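# Unload three plates from a tray onto the table

## Task

Lift all three plates out of the tray and set each one down on the table surface, none resting on another, while leaving the tray as it started; every plate must stay where it is without the robot supporting it, and the robot must release its grip and back away at the end.

## Robot and tools

Robot: one six-joint arm (a UR12e-type arm) carrying a vacuum suction cup instead of fingers. The controlled point is the cup point: the centre of the cup's rim when nothing touches it. The cup opens along the cup point's +z axis. About 7 cm back from the rim the tool body and a wrist camera stick out up to about 8 cm sideways, so leave room around the cup when working near the tray walls.

Frames: results report the cup point in the scene frame. Its origin sits on the table top under the arm's base, +z is up, and +y lies to the left when looking along +x. Positions are in metres and orientation is a quaternion in w,x,y,z order; velocities are in m/s and rad/s. The reported position may be a little off, more so when the arm reaches far. Motion commands, by contrast, are expressed in the cup point's own axes.

execute_actions(actions): actions is a list of actions run one after another. Each action is a table of at most 15 rows; each row lasts one control step of 1/30 s, and if there are fewer than 15 rows the final row is repeated until 15 steps pass. A row is 7 numbers, each between -1 and 1: dx, dy, dz, rx, ry, rz, suction. The first six are an offset, not a pose: the target relative to where the cup point was measured when that action began (for the first action of a call, the pose in the latest result). Each row is relative to that same starting pose, not to the row before. Scale: 1.0 equals 0.6 m for dx, dy, dz and 180 degrees for the rotation, where rx, ry, rz form a single rotation vector. The seventh number sets suction as a share of full vacuum (about 55 kPa below ambient); 1 is full, 0.05 or less switches it off, and the setting persists. An empty list simply returns the current state and image.

move(target, speed, stop_force, blocking): target is one row in the same layout and scale, an offset from the pose in the latest result showing one, in the cup point's axes. The arm follows a straight path there over 0.5 to 10 s; the path is cut at 10 s. The suction value is applied when the move starts. speed is the path's top speed in m/s, 0.002 to 0.5 (default 0.25), with turning capped at twice that in rad/s; the real motion can lag, drift or overshoot that speed, especially near full reach. stop_force, in N from 13 to 80, ends the path when the push against the direction of travel rises that much for two steps; the cup then returns to its pose two steps earlier. Use it only with slow, non-rotating moves, not in the first 0.2 s of a scene, and leave it out when moving away from something you are pressing. blocking=false returns after 0.5 s while the arm keeps going (not allowed with stop_force); check it with wait(0) and do not send rows or moves until its end is reported. The move line reports the ending: done, contact, held, off_target, moving or fault, plus limits such as paced (pose clipped) or held (steps blocked), and the distance left to the target.

wait(seconds): 0 to 10 s, the arm keeps its last command; returns early if a running move finishes. stop(): brakes a running move; it needs some distance to stop. zoom_image(camera, region): camera is "cam_wrist"; region is [x0, y0, x1, y1] in pixels of the 616x616 image, top-left origin, at most 504 by 504. read_manual(section): only "licences", no motion. finished_scene(scene): pass the current scene's number once the plates are settled; it cannot be reversed.

Motion limits: each step the commanded pose is clipped to within 100 mm and 16 degrees of the measured pose, so large offsets need several actions; after an action the arm continues only to the last clipped pose. Commands lag about 0.17 s. Joints have speed and acceleration caps; the elbow cannot fully straighten. "Hand target" shows where the controller is currently driving. "pose unreachable" means the clearance check altered or blocked the command.

Picking: turn suction on and press the 29 mm rim flat onto a smooth part of a plate so it seals all round; avoid edges, holes or seams. suction_measured near 0 means no seal; a good seal settles within 0.15 below the command. part_present is 1 above 0.50 and drops back below 0.45. Under vacuum the cup shrinks up to about 10 mm. To release, lower the plate until it rests, then switch suction off and lift at least 15 mm. If the cup seals on the table, switch suction off.

Sensing: the wrist force/torque line is in the cup point's axes, with offsets up to about 5.5 N, noise up to 3.4 N, saturation near 100 N; a press shows as force pointing back into the arm. Joint torques are noisy and offset. The camera is fisheye, K=[[209.425, 0, 313.481], [0, 208.587, 306.908], [0, 0, 1]], D=[-0.05, 0, 0, 0].

Avoid: any joint torque at its load limit (elbow 135 N m, wrists 48.6 N m, shoulders 297 N m) or any outside force of 150 N, which freezes the arm for 10 s; the stiff arm can fault if driven even slightly into something firm, so approach slowly. Holding loads heats motors (warning at 70 °C, brake-lock at 85 °C). Do not let plates drop, slide or get knocked off the table, and do not slam or disturb the tray. Loose objects may occasionally be nudged by outside pushes.

Each tool is called after "Request:" as name(argument=value, ...) on one line, values as JSON.

## Session

Request:
execute_actions(actions=[])

Scene clock: 0.00 s.
end_effector_position=(+0.6304, +0.0106, +0.2939) suction_measured=0.00 part_present=0 end_effector_quat_wxyz=(-0.002, -0.008, +1.000, +0.002) end_effector_velocity=(-0.000, +0.000, +0.001) end_effector_angular_velocity=(+0.000, -0.002, +0.001)
Joint positions: [-0.28  -1.557  2.144 -2.16  -1.569  2.862]
Joint velocities: [ 0.    -0.002  0.     0.     0.    -0.   ]
Joint torques (N m, as the arm reports them, + toward a larger angle): no reading
Wrist force (N, on the end effector, along its own x y z axes, offset not removed): no reading
Wrist torque (N m, same axes, about the end effector's origin, offset not removed): no reading
Hand target: +0.630, +0.011, +0.294; -0.002, -0.008, +1.000, +0.002

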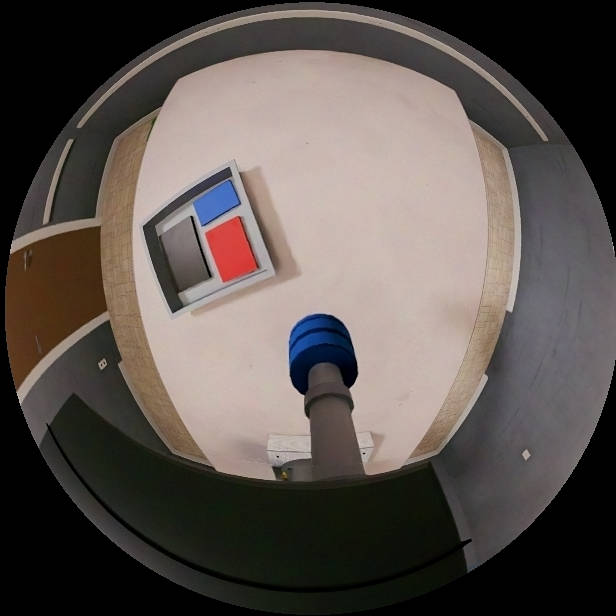

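Request:
move(target=[-0.15,0.27,0.03,0,0,0,0])

Scene clock: 8.93 s.
end_effector_position=(+0.7173, +0.1741, +0.2759) suction_measured=0.00 part_present=0 end_effector_quat_wxyz=(-0.002, -0.008, +1.000, +0.002) end_effector_velocity=(+0.000, +0.001, -0.001) end_effector_angular_velocity=(-0.000, +0.001, -0.000)
Joint positions: [-0.017 -1.367  1.966 -2.171 -1.569  3.126]
Joint velocities: [ 0.002  0.002 -0.001  0.    -0.     0.002]
Joint torques (N m, as the arm reports them, + toward a larger angle): [ 17.97 -51.09 -44.69  -1.53  -2.69   5.08]
Wrist force (N, on the end effector, along its own x y z axes, offset not removed): [4.1 -0.4 4.8]
Wrist torque (N m, same axes, about the end effector's origin, offset not removed): [-0.50 -0.32 -0.20]
Hand target: +0.717, +0.174, +0.276; -0.002, -0.008, +1.000, +0.002
Off the commanded pose: 0.000 m, 0 deg.
move: done

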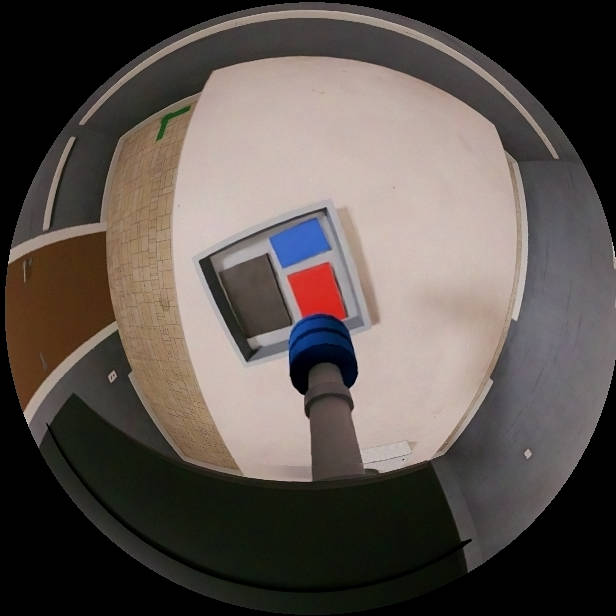

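Request:
move(target=[0.056,0.005,0.2,0,0,0,0])

Request:
zoom_image(camera="cam_wrist", region=[150,150,450,400])

Request:
move(target=[0,0,0.08,0,0,0,1], stop_force=15, speed=0.02)

Scene clock: 17.50 s.
end_effector_position=(+0.6830, +0.1768, +0.1563) suction_measured=0.00 part_present=0 end_effector_quat_wxyz=(-0.002, -0.008, +1.000, +0.002) end_effector_velocity=(+0.001, +0.000, -0.002) end_effector_angular_velocity=(-0.000, -0.001, -0.000)
Joint positions: [-0.013 -1.268  2.111 -2.415 -1.569  3.129]
Joint velocities: [ 0.     0.004  0.    -0.005 -0.     0.   ]
Joint torques (N m, as the arm reports them, + toward a larger angle): [ 19.17 -51.92 -22.07  -4.75   3.19   4.88]
Wrist force (N, on the end effector, along its own x y z axes, offset not removed): [-4.9 1.6 -2.1]
Wrist torque (N m, same axes, about the end effector's origin, offset not removed): [0.12 0.75 -0.11]
Hand target: +0.683, +0.177, +0.156; -0.002, -0.008, +1.000, +0.002
Off the commanded pose: 0.000 m, 0 deg.
move: done

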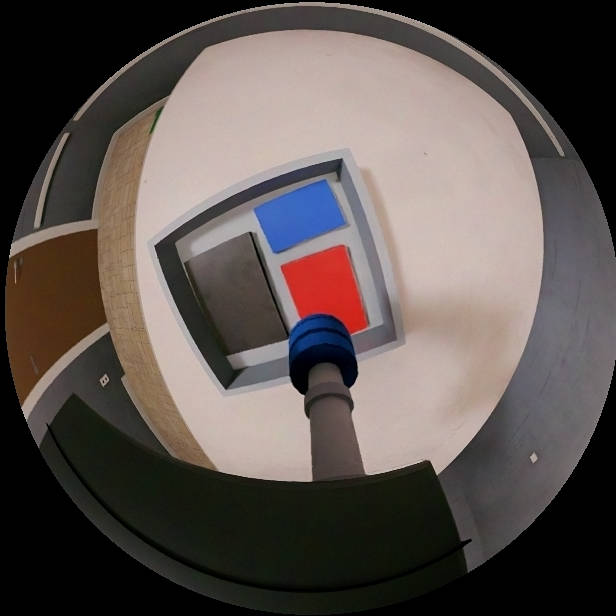

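Region (150, 150, 450, 400) of cam_wrist's 616x616 image, scaled by 1.680, with more detail than that image has.

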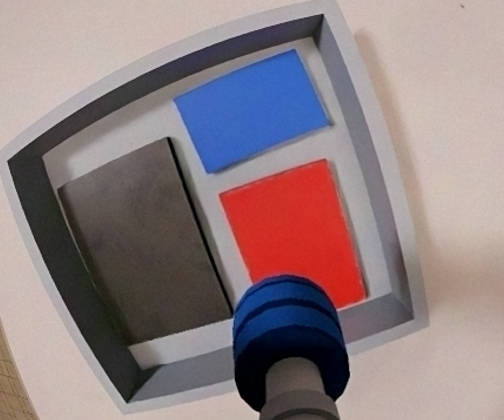

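Scene clock: 20.20 s.
end_effector_position=(+0.6827, +0.1770, +0.1085) suction_measured=0.00 part_present=0 end_effector_quat_wxyz=(-0.002, -0.008, +1.000, +0.002) end_effector_velocity=(+0.000, -0.000, -0.001) end_effector_angular_velocity=(-0.000, -0.000, -0.000)
Joint positions: [-0.013 -1.197  2.132 -2.508 -1.569  3.129]
Joint velocities: [ 0.     0.002  0.    -0.003 -0.     0.   ]
Joint torques (N m, as the arm reports them, + toward a larger angle): [  4.77 -55.03 -21.65  -4.37  -3.09   1.72]
Wrist force (N, on the end effector, along its own x y z axes, offset not removed): [0.9 -1.8 -3.9]
Wrist torque (N m, same axes, about the end effector's origin, offset not removed): [-0.52 -0.07 -0.01]
Hand target: +0.683, +0.177, +0.108; -0.002, -0.008, +1.000, +0.002
Off the commanded pose: 0.000 m, 0 deg.
move: done

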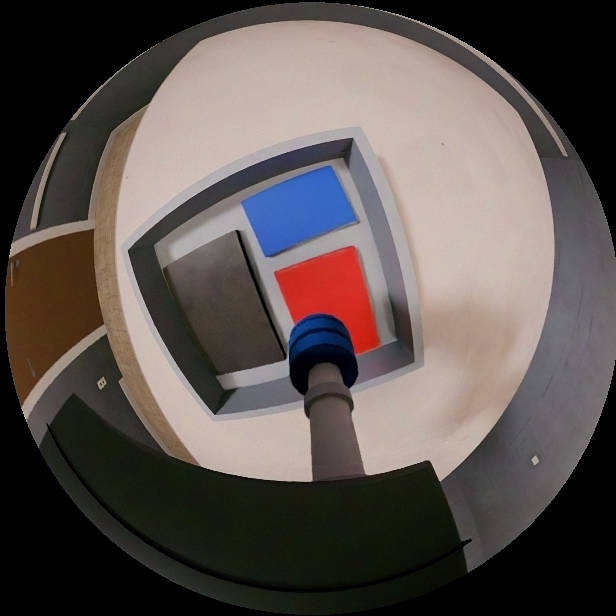

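Request:
move(target=[0.03,0,0.075,0,0,0,1])

Request:
move(target=[0,0,0.1,0,0,0,1], stop_force=15, speed=0.02)

Scene clock: 28.37 s.
end_effector_position=(+0.6645, +0.1768, +0.0637) suction_measured=0.00 part_present=0 end_effector_quat_wxyz=(-0.002, -0.008, +1.000, +0.002) end_effector_velocity=(-0.001, -0.000, -0.001) end_effector_angular_velocity=(-0.000, -0.001, -0.000)
Joint positions: [-0.014 -1.143  2.18  -2.609 -1.569  3.129]
Joint velocities: [-0.     0.001  0.002 -0.004 -0.    -0.   ]
Joint torques (N m, as the arm reports them, + toward a larger angle): [-14.62 -55.87 -17.88  -5.6   -0.48  -3.97]
Wrist force (N, on the end effector, along its own x y z axes, offset not removed): [7.5 -4.6 1.9]
Wrist torque (N m, same axes, about the end effector's origin, offset not removed): [-0.79 -1.14 0.01]
Hand target: +0.664, +0.177, +0.064; -0.002, -0.008, +1.000, +0.002
Off the commanded pose: 0.000 m, 0 deg.
move: done

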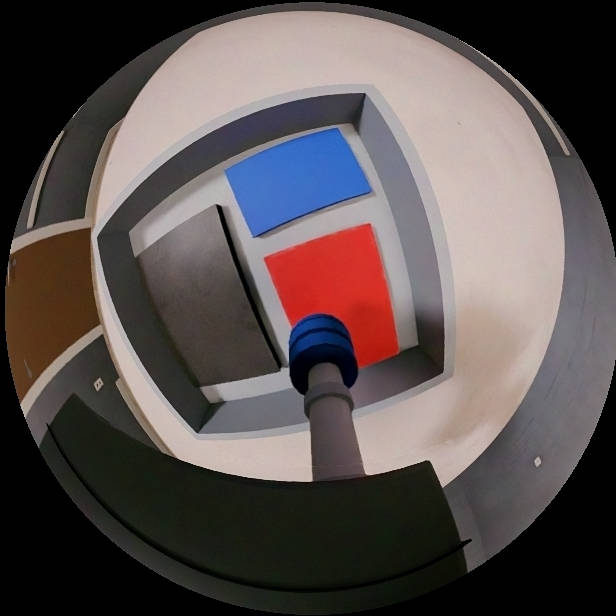

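Scene clock: 31.83 s.
end_effector_position=(+0.6642, +0.1770, +0.0041) suction_measured=0.89 part_present=1 end_effector_quat_wxyz=(-0.002, -0.008, +1.000, +0.002) end_effector_velocity=(+0.001, +0.000, +0.002) end_effector_angular_velocity=(-0.000, -0.001, +0.000)
Joint positions: [-0.014 -1.037  2.187 -2.723 -1.569  3.129]
Joint velocities: [ 0.    -0.003 -0.001  0.002 -0.    -0.   ]
Joint torques (N m, as the arm reports them, + toward a larger angle): [-13.1  -71.75 -13.45   0.57  -0.71  -3.55]
Wrist force (N, on the end effector, along its own x y z axes, offset not removed): [0.9 -0.4 -18.5]
Wrist torque (N m, same axes, about the end effector's origin, offset not removed): [-0.44 0.01 0.09]
Hand target: +0.664, +0.177, +0.004; -0.002, -0.008, +1.000, +0.002
Off the commanded pose: 0.000 m, 0 deg.
move: contact

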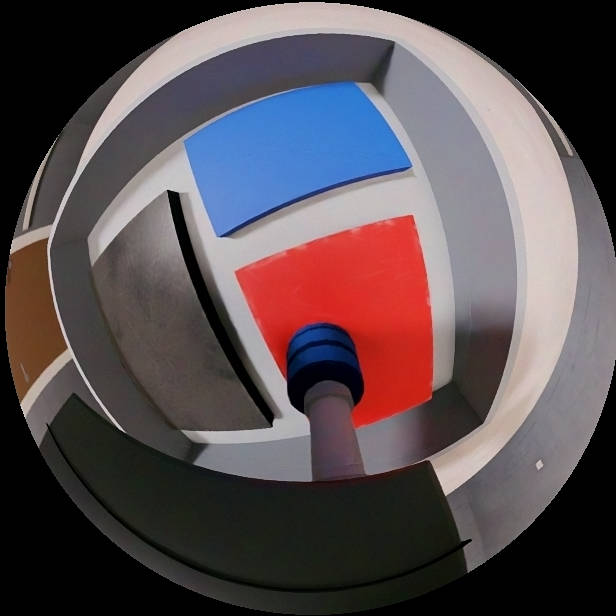

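Request:
move(target=[0,0,-0.19,0,0,0,1], speed=0.12)

Request:
move(target=[0,-0.5,0,0,0,0,1])

Request:
move(target=[0,0,0.15,0,0,0,1], speed=0.15)

Request:
move(target=[0,0,0.1,0,0,0,1], stop_force=13, speed=0.02)

Scene clock: 36.77 s.
end_effector_position=(+0.6648, +0.1767, +0.1179) suction_measured=0.99 part_present=1 end_effector_quat_wxyz=(-0.002, -0.008, +1.000, +0.002) end_effector_velocity=(+0.000, +0.000, +0.002) end_effector_angular_velocity=(-0.000, -0.001, +0.001)
Joint positions: [-0.013 -1.232  2.163 -2.503 -1.569  3.129]
Joint velocities: [ 0.    -0.003 -0.001  0.004 -0.    -0.   ]
Joint torques (N m, as the arm reports them, + toward a larger angle): [-13.79 -78.46 -33.29  -1.11   1.06   0.82]
Wrist force (N, on the end effector, along its own x y z axes, offset not removed): [1.5 -3.4 -4.2]
Wrist torque (N m, same axes, about the end effector's origin, offset not removed): [-0.79 0.15 -0.10]
Hand target: +0.665, +0.177, +0.118; -0.002, -0.008, +1.000, +0.002
Off the commanded pose: 0.000 m, 0 deg.
move: done

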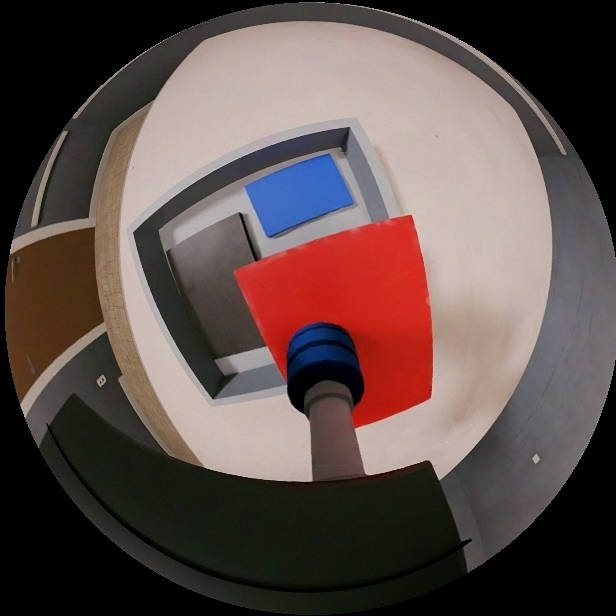

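Scene clock: 38.53 s.
end_effector_position=(+0.6701, -0.1232, +0.1170) suction_measured=0.99 part_present=1 end_effector_quat_wxyz=(-0.002, -0.008, +1.000, +0.002) end_effector_velocity=(-0.000, -0.002, -0.000) end_effector_angular_velocity=(-0.000, +0.000, -0.001)
Joint positions: [-0.458 -1.24   2.176 -2.508 -1.569  2.685]
Joint velocities: [-0.002  0.    -0.001  0.001 -0.    -0.002]
Joint torques (N m, as the arm reports them, + toward a larger angle): [-13.85 -49.81 -35.36  -1.49   3.83  -3.3 ]
Wrist force (N, on the end effector, along its own x y z axes, offset not removed): [-1.9 2.6 1.0]
Wrist torque (N m, same axes, about the end effector's origin, offset not removed): [-0.03 0.21 -0.03]
Hand target: +0.670, -0.123, +0.117; -0.002, -0.008, +1.000, +0.002
Off the commanded pose: 0.001 m, 0 deg.
move: done

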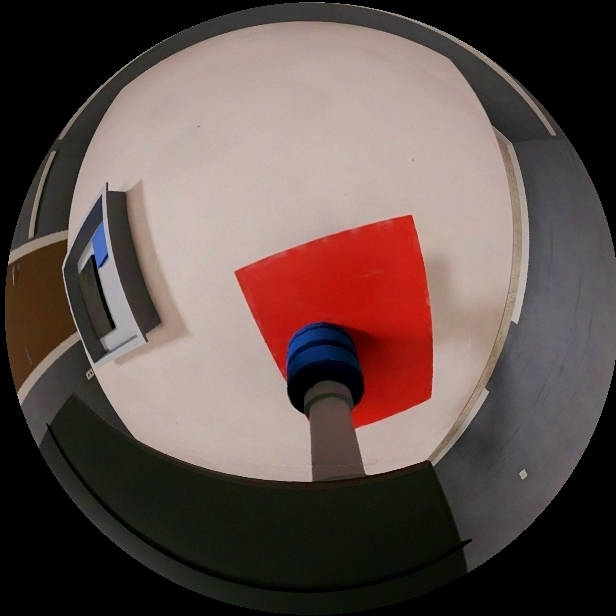

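Scene clock: 39.63 s.
end_effector_position=(+0.6695, -0.1229, +0.0271) suction_measured=0.99 part_present=1 end_effector_quat_wxyz=(-0.002, -0.008, +1.000, +0.002) end_effector_velocity=(+0.000, +0.000, -0.001) end_effector_angular_velocity=(-0.001, -0.001, +0.001)
Joint positions: [-0.458 -1.086  2.199 -2.685 -1.569  2.684]
Joint velocities: [ 0.001  0.001 -0.    -0.003 -0.    -0.   ]
Joint torques (N m, as the arm reports them, + toward a larger angle): [ 20.76 -58.73 -29.36  -4.61   1.55   4.76]
Wrist force (N, on the end effector, along its own x y z axes, offset not removed): [3.3 -3.8 -5.6]
Wrist torque (N m, same axes, about the end effector's origin, offset not removed): [-0.53 -0.39 -0.35]
Hand target: +0.670, -0.123, +0.027; -0.002, -0.008, +1.000, +0.002
Off the commanded pose: 0.000 m, 0 deg.
move: done

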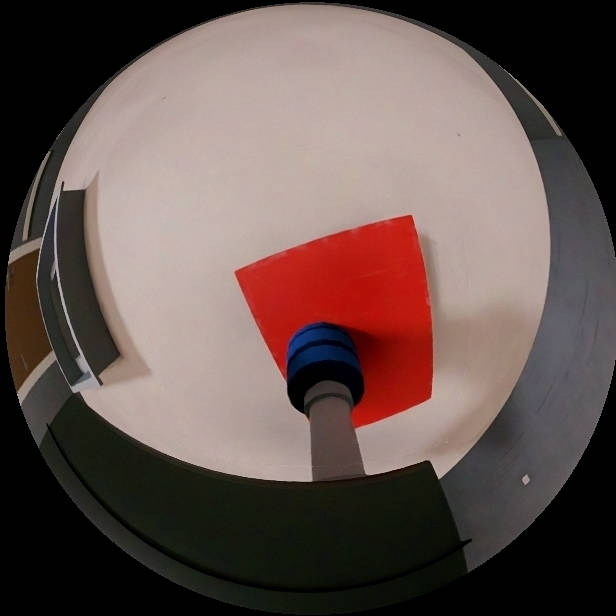

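Scene clock: 41.37 s.
end_effector_position=(+0.6696, -0.1229, +0.0003) suction_measured=0.96 part_present=1 end_effector_quat_wxyz=(-0.002, -0.008, +1.000, +0.002) end_effector_velocity=(-0.003, +0.001, +0.003) end_effector_angular_velocity=(+0.004, +0.008, -0.000)
Joint positions: [-0.458 -1.037  2.2   -2.736 -1.569  2.684]
Joint velocities: [-0.    -0.008  0.002  0.016  0.    -0.   ]
Joint torques (N m, as the arm reports them, + toward a larger angle): [ -6.89 -43.39  11.87   5.99   0.61  -2.57]
Wrist force (N, on the end effector, along its own x y z axes, offset not removed): [-8.0 -0.8 -58.7]
Wrist torque (N m, same axes, about the end effector's origin, offset not removed): [0.04 0.26 0.06]
Hand target: +0.669, -0.123, +0.001; -0.002, -0.008, +1.000, +0.002
Off the commanded pose: 0.033 m, 0 deg.
move: contact

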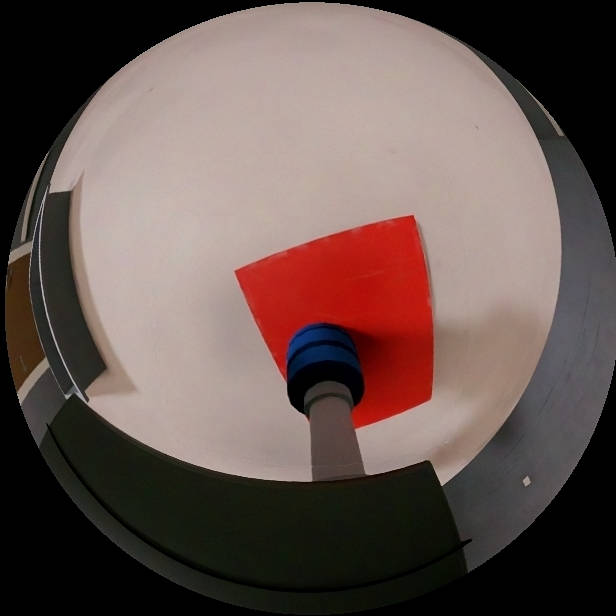

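Request:
execute_actions(actions=[[[0,0,-0.003,0,0,0,0]]])

Request:
move(target=[0,0,-0.19,0,0,0,0])

Request:
move(target=[-0.13,0.538,0,0,0,0,0], speed=0.4)

Request:
move(target=[0,0,0.14,0,0,0,1], speed=0.15)

Scene clock: 46.80 s.
end_effector_position=(+0.6695, -0.1229, +0.0021) suction_measured=0.00 part_present=0 end_effector_quat_wxyz=(-0.002, -0.008, +1.000, +0.002) end_effector_velocity=(+0.001, -0.000, +0.001) end_effector_angular_velocity=(-0.000, -0.002, +0.001)
Joint positions: [-0.458 -1.04   2.2   -2.732 -1.569  2.684]
Joint velocities: [ 0.    -0.    -0.001 -0.     0.    -0.001]
Joint torques (N m, as the arm reports them, + toward a larger angle): [ -8.76 -76.89 -24.11  -0.96   1.13  -2.32]
Wrist force (N, on the end effector, along its own x y z axes, offset not removed): [4.9 1.4 -10.7]
Wrist torque (N m, same axes, about the end effector's origin, offset not removed): [-0.10 -0.70 -0.02]
Hand target: +0.670, -0.123, +0.002; -0.002, -0.008, +1.000, +0.002
Off the commanded pose: 0.000 m, 0 deg.

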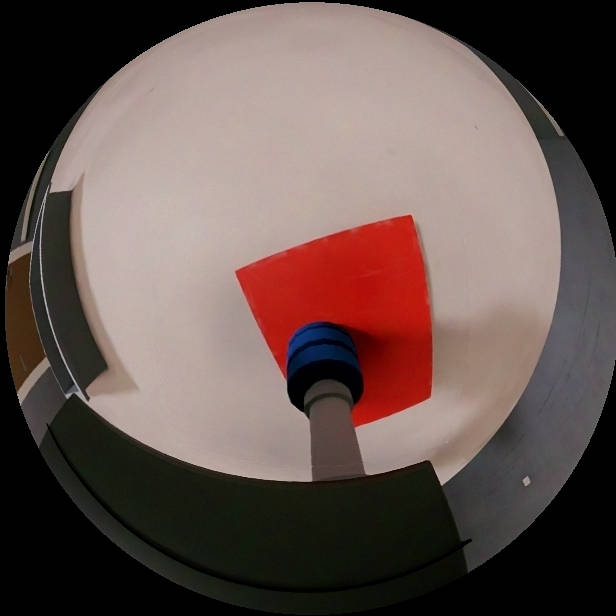

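Scene clock: 47.83 s.
end_effector_position=(+0.6702, -0.1232, +0.1159) suction_measured=0.00 part_present=0 end_effector_quat_wxyz=(-0.002, -0.008, +1.000, +0.002) end_effector_velocity=(+0.002, -0.001, +0.004) end_effector_angular_velocity=(-0.002, -0.004, +0.000)
Joint positions: [-0.458 -1.238  2.176 -2.51  -1.569  2.684]
Joint velocities: [ 0.    -0.005 -0.003  0.003 -0.    -0.   ]
Joint torques (N m, as the arm reports them, + toward a larger angle): [-14.31 -79.19 -35.61  -0.77   1.8   -3.55]
Wrist force (N, on the end effector, along its own x y z axes, offset not removed): [-0.8 -1.8 -3.4]
Wrist torque (N m, same axes, about the end effector's origin, offset not removed): [-0.59 0.16 0.20]
Hand target: +0.670, -0.123, +0.116; -0.002, -0.008, +1.000, +0.002
Off the commanded pose: 0.000 m, 0 deg.
move: done

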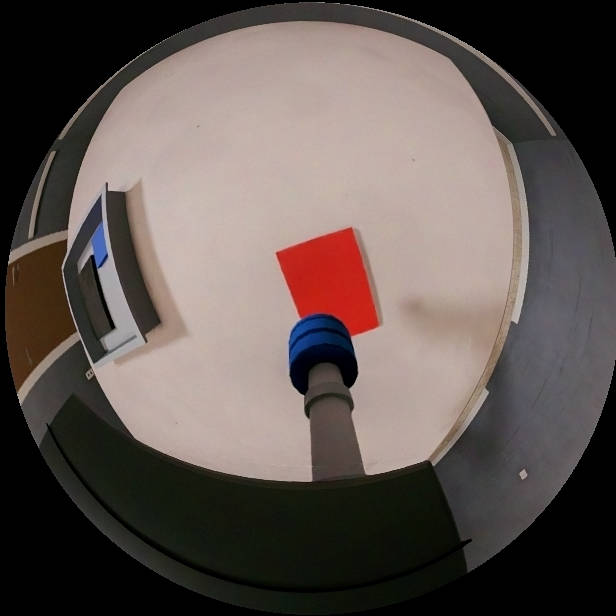

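Scene clock: 49.30 s.
end_effector_position=(+0.7423, +0.2008, +0.1164) suction_measured=0.00 part_present=0 end_effector_quat_wxyz=(-0.002, -0.008, +1.000, +0.002) end_effector_velocity=(+0.001, +0.001, +0.001) end_effector_angular_velocity=(-0.001, -0.001, -0.000)
Joint positions: [ 0.018 -1.133  2.003 -2.442 -1.569  3.161]
Joint velocities: [ 0.002  0.001 -0.003  0.001 -0.001  0.002]
Joint torques (N m, as the arm reports them, + toward a larger angle): [ 18.62 -59.72 -37.61  -1.01  -3.15   4.77]
Wrist force (N, on the end effector, along its own x y z axes, offset not removed): [0.4 3.1 -6.0]
Wrist torque (N m, same axes, about the end effector's origin, offset not removed): [0.08 -0.03 0.02]
Hand target: +0.742, +0.201, +0.116; -0.002, -0.008, +1.000, +0.002
Off the commanded pose: 0.001 m, 0 deg.
move: done

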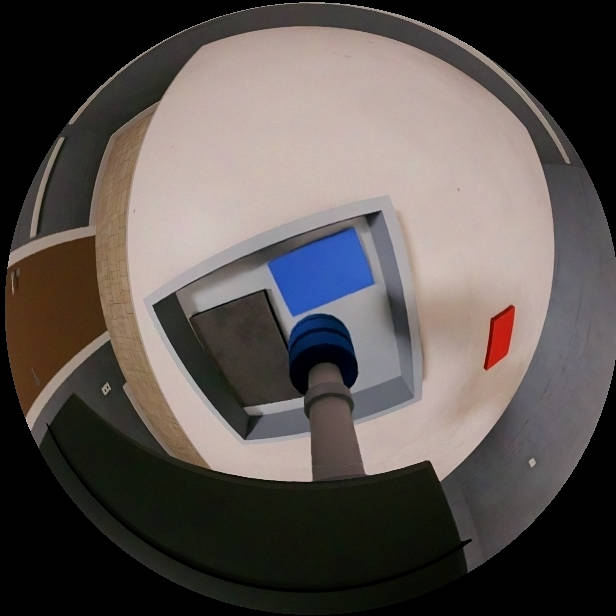

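Scene clock: 50.37 s.
end_effector_position=(+0.7418, +0.2010, +0.0325) suction_measured=0.00 part_present=0 end_effector_quat_wxyz=(-0.002, -0.008, +1.000, +0.002) end_effector_velocity=(-0.000, +0.000, -0.000) end_effector_angular_velocity=(-0.000, -0.001, +0.000)
Joint positions: [ 0.018 -1.011  2.023 -2.584 -1.569  3.161]
Joint velocities: [ 0.     0.     0.    -0.002 -0.    -0.   ]
Joint torques (N m, as the arm reports them, + toward a larger angle): [ 16.71 -67.49 -32.87  -4.45  -1.67  -0.35]
Wrist force (N, on the end effector, along its own x y z axes, offset not removed): [6.8 -1.7 6.7]
Wrist torque (N m, same axes, about the end effector's origin, offset not removed): [-0.50 -0.75 0.01]
Hand target: +0.742, +0.201, +0.032; -0.002, -0.008, +1.000, +0.002
Off the commanded pose: 0.000 m, 0 deg.
move: done

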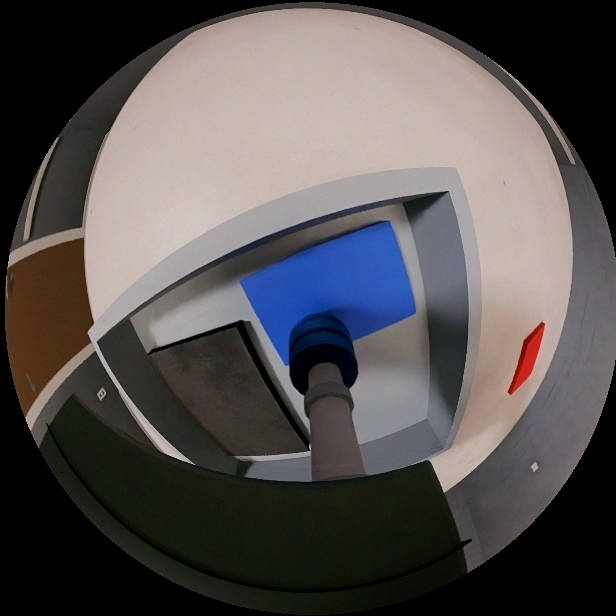

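Request:
move(target=[-0.018,-0.01,0.015,0,0,0,1])

Request:
move(target=[0,0,0.06,0,0,0,1], stop_force=13, speed=0.015)

Scene clock: 53.93 s.
end_effector_position=(+0.7525, +0.1952, +0.0235) suction_measured=0.00 part_present=0 end_effector_quat_wxyz=(-0.002, -0.008, +1.000, +0.002) end_effector_velocity=(+0.002, -0.001, -0.000) end_effector_angular_velocity=(-0.000, -0.001, +0.000)
Joint positions: [ 0.01  -0.988  2.005 -2.589 -1.569  3.152]
Joint velocities: [-0.001  0.002 -0.003 -0.    -0.    -0.001]
Joint torques (N m, as the arm reports them, + toward a larger angle): [-12.85 -72.93 -32.33  -5.2    2.73  -3.78]
Wrist force (N, on the end effector, along its own x y z axes, offset not removed): [0.0 -0.3 1.4]
Wrist torque (N m, same axes, about the end effector's origin, offset not removed): [-0.09 0.24 -0.04]
Hand target: +0.753, +0.195, +0.023; -0.002, -0.008, +1.000, +0.002
Off the commanded pose: 0.000 m, 0 deg.
move: done

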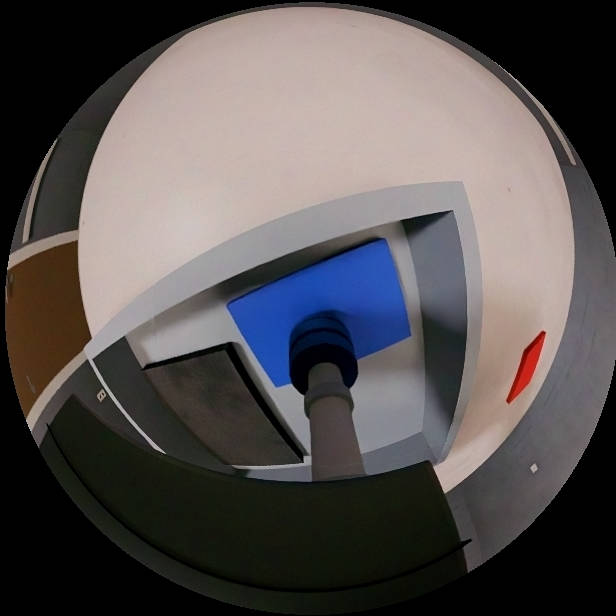

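Scene clock: 55.70 s.
end_effector_position=(+0.7525, +0.1953, +0.0029) suction_measured=0.94 part_present=1 end_effector_quat_wxyz=(-0.002, -0.008, +1.000, +0.002) end_effector_velocity=(-0.002, +0.001, +0.003) end_effector_angular_velocity=(+0.001, +0.006, +0.000)
Joint positions: [ 0.01  -0.956  2.006 -2.622 -1.569  3.152]
Joint velocities: [ 0.    -0.006  0.001  0.01   0.002  0.   ]
Joint torques (N m, as the arm reports them, + toward a larger angle): [ 13.07 -69.68  -8.99   2.78   2.5    1.03]
Wrist force (N, on the end effector, along its own x y z axes, offset not removed): [-3.8 0.9 -26.8]
Wrist torque (N m, same axes, about the end effector's origin, offset not removed): [-0.25 0.11 -0.09]
Hand target: +0.752, +0.195, +0.003; -0.002, -0.008, +1.000, +0.002
Off the commanded pose: 0.015 m, 0 deg.
move: contact

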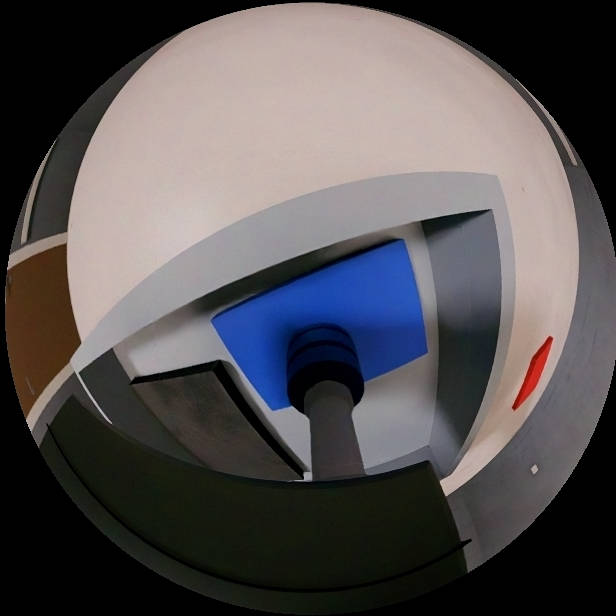

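Request:
move(target=[0,0,-0.19,0,0,0,1], speed=0.15)

Request:
move(target=[-0.2,-0.49,0,0,0,0,1], speed=0.35)

Request:
move(target=[0,0,0.17,0,0,0,1], speed=0.15)

Request:
move(target=[0,0,0.06,0,0,0,1], stop_force=13, speed=0.012)

Request:
execute_actions(actions=[[[0,0,-0.003,0,0,0,0]]])

Request:
move(target=[0,0,-0.19,0,0,0,0])

Request:
move(target=[0.35,0.65,0,0,0,0,0], speed=0.4)

Scene clock: 62.80 s.
end_effector_position=(+0.7531, +0.1950, +0.1167) suction_measured=0.99 part_present=1 end_effector_quat_wxyz=(-0.002, -0.008, +1.000, +0.002) end_effector_velocity=(+0.000, -0.000, +0.002) end_effector_angular_velocity=(-0.000, -0.000, -0.000)
Joint positions: [ 0.01  -1.123  1.984 -2.433 -1.569  3.153]
Joint velocities: [-0.    -0.002 -0.001  0.003 -0.    -0.   ]
Joint torques (N m, as the arm reports them, + toward a larger angle): [-15.12 -84.51 -37.6   -0.57   2.65  -0.72]
Wrist force (N, on the end effector, along its own x y z axes, offset not removed): [3.1 0.7 -1.7]
Wrist torque (N m, same axes, about the end effector's origin, offset not removed): [-0.05 -0.31 -0.03]
Hand target: +0.753, +0.195, +0.117; -0.002, -0.008, +1.000, +0.002
Off the commanded pose: 0.000 m, 0 deg.
move: done

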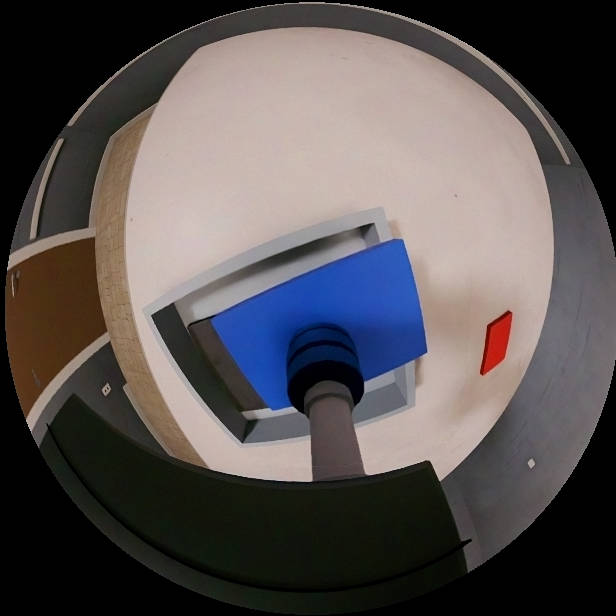

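Scene clock: 64.33 s.
end_effector_position=(+0.8782, -0.0968, +0.1152) suction_measured=0.98 part_present=1 end_effector_quat_wxyz=(-0.002, -0.008, +1.000, +0.002) end_effector_velocity=(+0.002, -0.002, +0.002) end_effector_angular_velocity=(-0.000, -0.003, -0.000)
Joint positions: [-0.326 -0.996  1.76  -2.337 -1.569  2.817]
Joint velocities: [-0.001  0.    -0.004  0.001  0.001 -0.001]
Joint torques (N m, as the arm reports them, + toward a larger angle): [-15.81 -79.61 -40.97  -1.04   3.51  -3.91]
Wrist force (N, on the end effector, along its own x y z axes, offset not removed): [4.8 -3.7 0.7]
Wrist torque (N m, same axes, about the end effector's origin, offset not removed): [-0.55 -0.62 0.21]
Hand target: +0.878, -0.097, +0.115; -0.002, -0.008, +1.000, +0.002
Off the commanded pose: 0.001 m, 0 deg.
move: done

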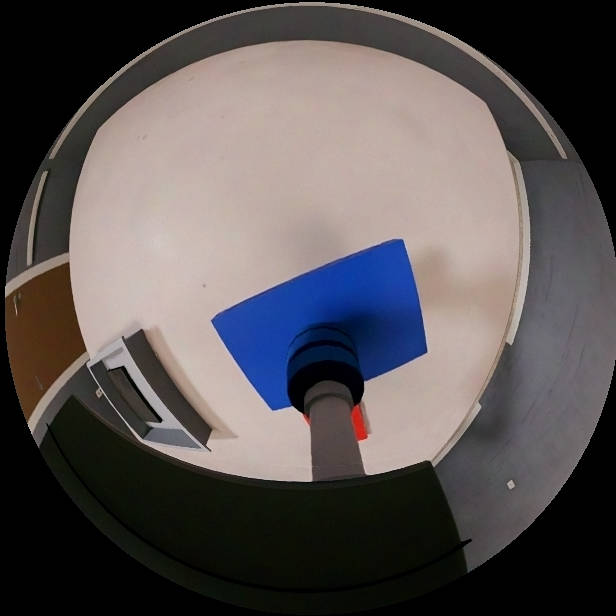

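Scene clock: 65.50 s.
end_effector_position=(+0.8776, -0.0965, +0.0134) suction_measured=0.99 part_present=1 end_effector_quat_wxyz=(-0.002, -0.008, +1.000, +0.002) end_effector_velocity=(+0.001, -0.001, -0.001) end_effector_angular_velocity=(-0.001, -0.002, -0.001)
Joint positions: [-0.326 -0.87   1.781 -2.483 -1.569  2.817]
Joint velocities: [-0.     0.002 -0.002 -0.003 -0.     0.001]
Joint torques (N m, as the arm reports them, + toward a larger angle): [ 12.52 -79.73 -35.35  -5.68   2.31  -0.39]
Wrist force (N, on the end effector, along its own x y z axes, offset not removed): [6.3 -3.5 -6.9]
Wrist torque (N m, same axes, about the end effector's origin, offset not removed): [-0.77 -0.67 -0.01]
Hand target: +0.878, -0.096, +0.013; -0.002, -0.008, +1.000, +0.002
Off the commanded pose: 0.000 m, 0 deg.
move: done

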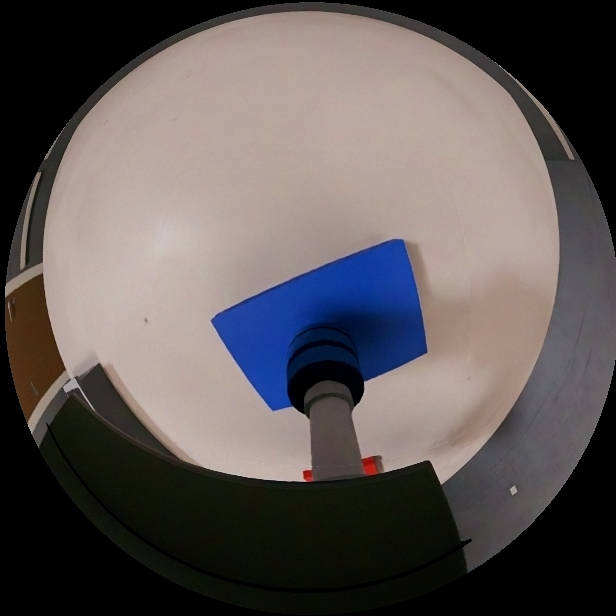

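Scene clock: 67.00 s.
end_effector_position=(+0.8776, -0.0965, +0.0000) suction_measured=0.98 part_present=1 end_effector_quat_wxyz=(-0.002, -0.008, +1.000, +0.002) end_effector_velocity=(+0.000, -0.000, +0.005) end_effector_angular_velocity=(+0.000, +0.001, -0.000)
Joint positions: [-0.326 -0.852  1.781 -2.501 -1.569  2.817]
Joint velocities: [-0.    -0.006 -0.001  0.007  0.    -0.   ]
Joint torques (N m, as the arm reports them, + toward a larger angle): [  6.7  -80.49 -12.56   2.66   1.91   0.11]
Wrist force (N, on the end effector, along its own x y z axes, offset not removed): [-1.1 -3.7 -25.6]
Wrist torque (N m, same axes, about the end effector's origin, offset not removed): [-0.47 -0.18 0.02]
Hand target: +0.878, -0.096, +0.000; -0.002, -0.008, +1.000, +0.002
Off the commanded pose: 0.023 m, 0 deg.
move: contact

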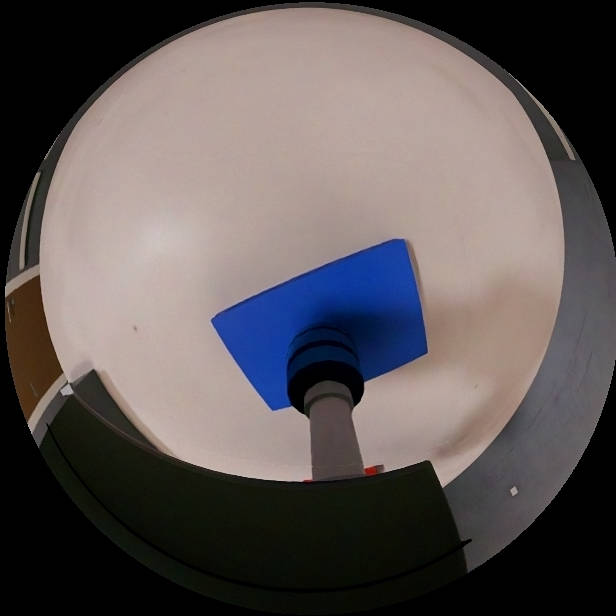

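Scene clock: 67.50 s.
end_effector_position=(+0.8775, -0.0965, +0.0018) suction_measured=0.00 part_present=0 end_effector_quat_wxyz=(-0.002, -0.008, +1.000, +0.002) end_effector_velocity=(+0.001, -0.000, +0.001) end_effector_angular_velocity=(-0.000, -0.001, +0.001)
Joint positions: [-0.326 -0.855  1.781 -2.499 -1.569  2.817]
Joint velocities: [-0.     0.    -0.001  0.001 -0.    -0.001]
Joint torques (N m, as the arm reports them, + toward a larger angle): [  6.92 -97.26 -22.17  -0.42   2.19  -0.28]
Wrist force (N, on the end effector, along its own x y z axes, offset not removed): [-0.5 -3.9 -16.2]
Wrist torque (N m, same axes, about the end effector's origin, offset not removed): [-0.75 0.13 -0.21]
Hand target: +0.878, -0.097, +0.002; -0.002, -0.008, +1.000, +0.002
Off the commanded pose: 0.000 m, 0 deg.

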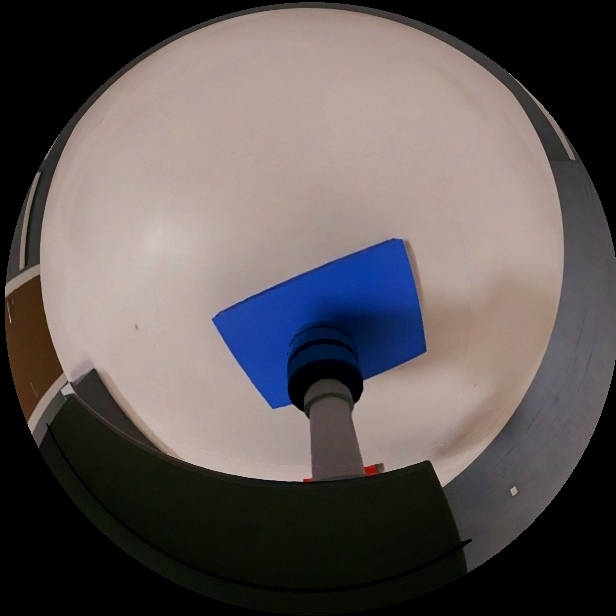

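Scene clock: 68.50 s.
end_effector_position=(+0.8782, -0.0968, +0.1155) suction_measured=0.00 part_present=0 end_effector_quat_wxyz=(-0.002, -0.008, +1.000, +0.002) end_effector_velocity=(+0.000, -0.000, +0.002) end_effector_angular_velocity=(+0.000, -0.000, -0.001)
Joint positions: [-0.326 -0.997  1.76  -2.336 -1.569  2.817]
Joint velocities: [-0.001 -0.002 -0.001  0.003  0.     0.   ]
Joint torques (N m, as the arm reports them, + toward a larger angle): [ -14.19 -102.06  -40.68   -1.54    2.86   -3.68]
Wrist force (N, on the end effector, along its own x y z axes, offset not removed): [-1.7 0.8 -3.0]
Wrist torque (N m, same axes, about the end effector's origin, offset not removed): [-0.18 0.42 -0.10]
Hand target: +0.878, -0.097, +0.116; -0.002, -0.008, +1.000, +0.002
Off the commanded pose: 0.000 m, 0 deg.
move: done

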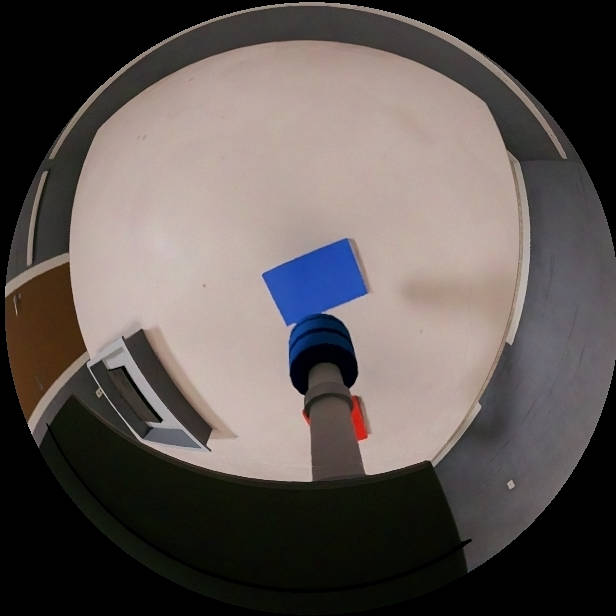

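Scene clock: 70.27 s.
end_effector_position=(+0.6613, +0.2894, +0.1178) suction_measured=0.00 part_present=0 end_effector_quat_wxyz=(-0.002, -0.008, +1.000, +0.002) end_effector_velocity=(+0.001, +0.002, +0.001) end_effector_angular_velocity=(-0.001, -0.002, -0.000)
Joint positions: [ 0.152 -1.19   2.097 -2.478 -1.569  3.294]
Joint velocities: [ 0.003 -0.    -0.002  0.    -0.001  0.003]
Joint torques (N m, as the arm reports them, + toward a larger angle): [ 16.75 -71.77 -36.21  -1.12  -3.04   4.48]
Wrist force (N, on the end effector, along its own x y z axes, offset not removed): [3.3 -1.1 -5.8]
Wrist torque (N m, same axes, about the end effector's origin, offset not removed): [-0.31 -0.47 -0.10]
Hand target: +0.661, +0.290, +0.118; -0.002, -0.008, +1.000, +0.002
Off the commanded pose: 0.001 m, 0 deg.
move: done

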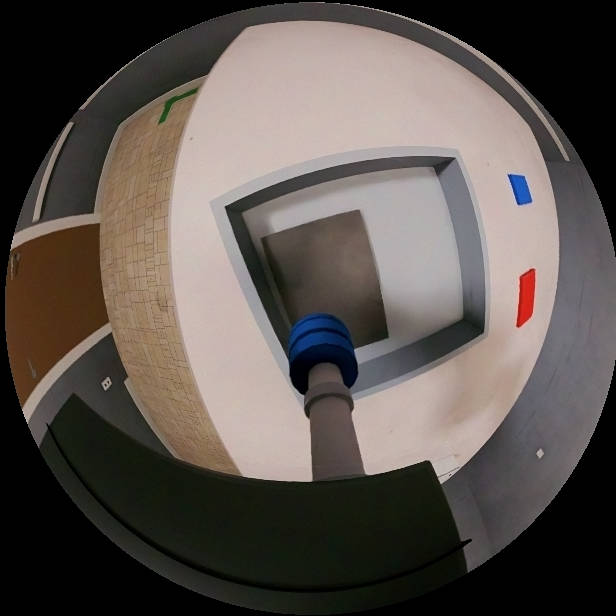

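Request:
move(target=[0,-0.01,0.13,0,0,0,1], speed=0.15)

Request:
move(target=[0,0,0.08,0,0,0,1], stop_force=13, speed=0.015)

Scene clock: 75.37 s.
end_effector_position=(+0.6609, +0.2837, +0.0399) suction_measured=0.00 part_present=0 end_effector_quat_wxyz=(-0.002, -0.008, +1.000, +0.002) end_effector_velocity=(-0.000, +0.000, -0.001) end_effector_angular_velocity=(+0.001, -0.000, +0.000)
Joint positions: [ 0.143 -1.07   2.122 -2.624 -1.569  3.286]
Joint velocities: [ 0.     0.001  0.001 -0.003  0.001 -0.   ]
Joint torques (N m, as the arm reports them, + toward a larger angle): [-14.87 -56.53 -21.18  -4.53   0.72  -3.8 ]
Wrist force (N, on the end effector, along its own x y z axes, offset not removed): [6.2 -5.6 -3.4]
Wrist torque (N m, same axes, about the end effector's origin, offset not removed): [-0.86 -0.83 -0.03]
Hand target: +0.661, +0.284, +0.040; -0.002, -0.008, +1.000, +0.002
Off the commanded pose: 0.000 m, 0 deg.
move: done

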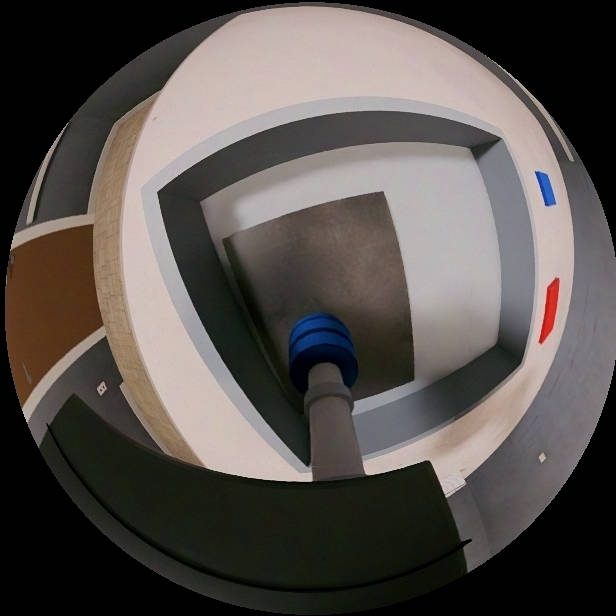

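Scene clock: 78.17 s.
end_effector_position=(+0.6607, +0.2838, +0.0038) suction_measured=0.93 part_present=1 end_effector_quat_wxyz=(-0.002, -0.008, +1.000, +0.002) end_effector_velocity=(-0.001, -0.000, +0.003) end_effector_angular_velocity=(-0.001, +0.005, -0.001)
Joint positions: [ 0.143 -1.009  2.125 -2.688 -1.569  3.286]
Joint velocities: [-0.    -0.006 -0.     0.011 -0.001  0.001]
Joint torques (N m, as the arm reports them, + toward a larger angle): [-11.16 -73.44 -11.9    1.71   0.74  -3.9 ]
Wrist force (N, on the end effector, along its own x y z axes, offset not removed): [-4.2 0.3 -28.2]
Wrist torque (N m, same axes, about the end effector's origin, offset not removed): [-0.11 0.17 -0.08]
Hand target: +0.661, +0.284, +0.004; -0.002, -0.008, +1.000, +0.002
Off the commanded pose: 0.012 m, 0 deg.
move: contact

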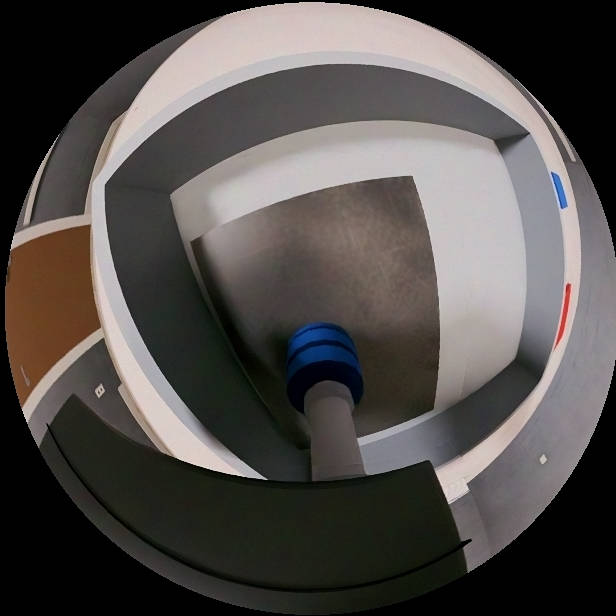

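Sealed. Lift gently.

Request:
move(target=[0,0,-0.2,0,0,0,1], speed=0.08)

Scene clock: 81.77 s.
end_effector_position=(+0.6613, +0.2835, +0.1236) suction_measured=1.00 part_present=1 end_effector_quat_wxyz=(-0.002, -0.008, +1.000, +0.002) end_effector_velocity=(-0.000, -0.000, +0.002) end_effector_angular_velocity=(+0.000, -0.000, +0.000)
Joint positions: [ 0.143 -1.202  2.099 -2.469 -1.569  3.286]
Joint velocities: [-0.    -0.003 -0.     0.003  0.    -0.   ]
Joint torques (N m, as the arm reports them, + toward a larger angle): [  9.36 -81.43 -36.7   -1.06   1.42   3.61]
Wrist force (N, on the end effector, along its own x y z axes, offset not removed): [3.9 -1.3 0.5]
Wrist torque (N m, same axes, about the end effector's origin, offset not removed): [-0.62 -0.34 -0.05]
Hand target: +0.661, +0.283, +0.124; -0.002, -0.008, +1.000, +0.002
Off the commanded pose: 0.000 m, 0 deg.
move: done

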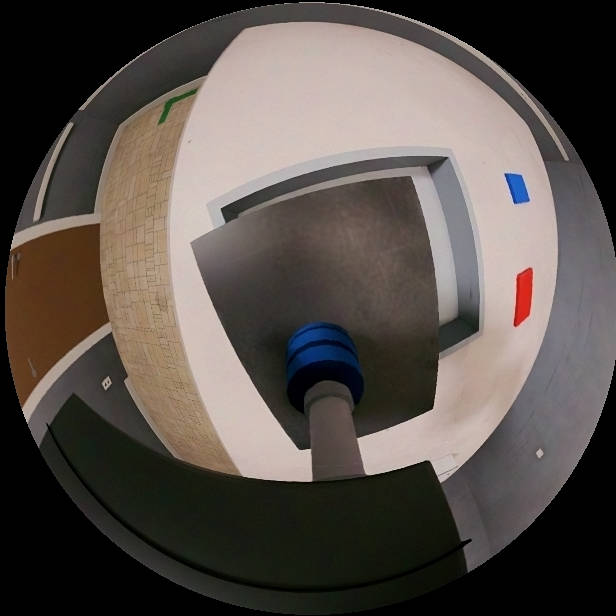

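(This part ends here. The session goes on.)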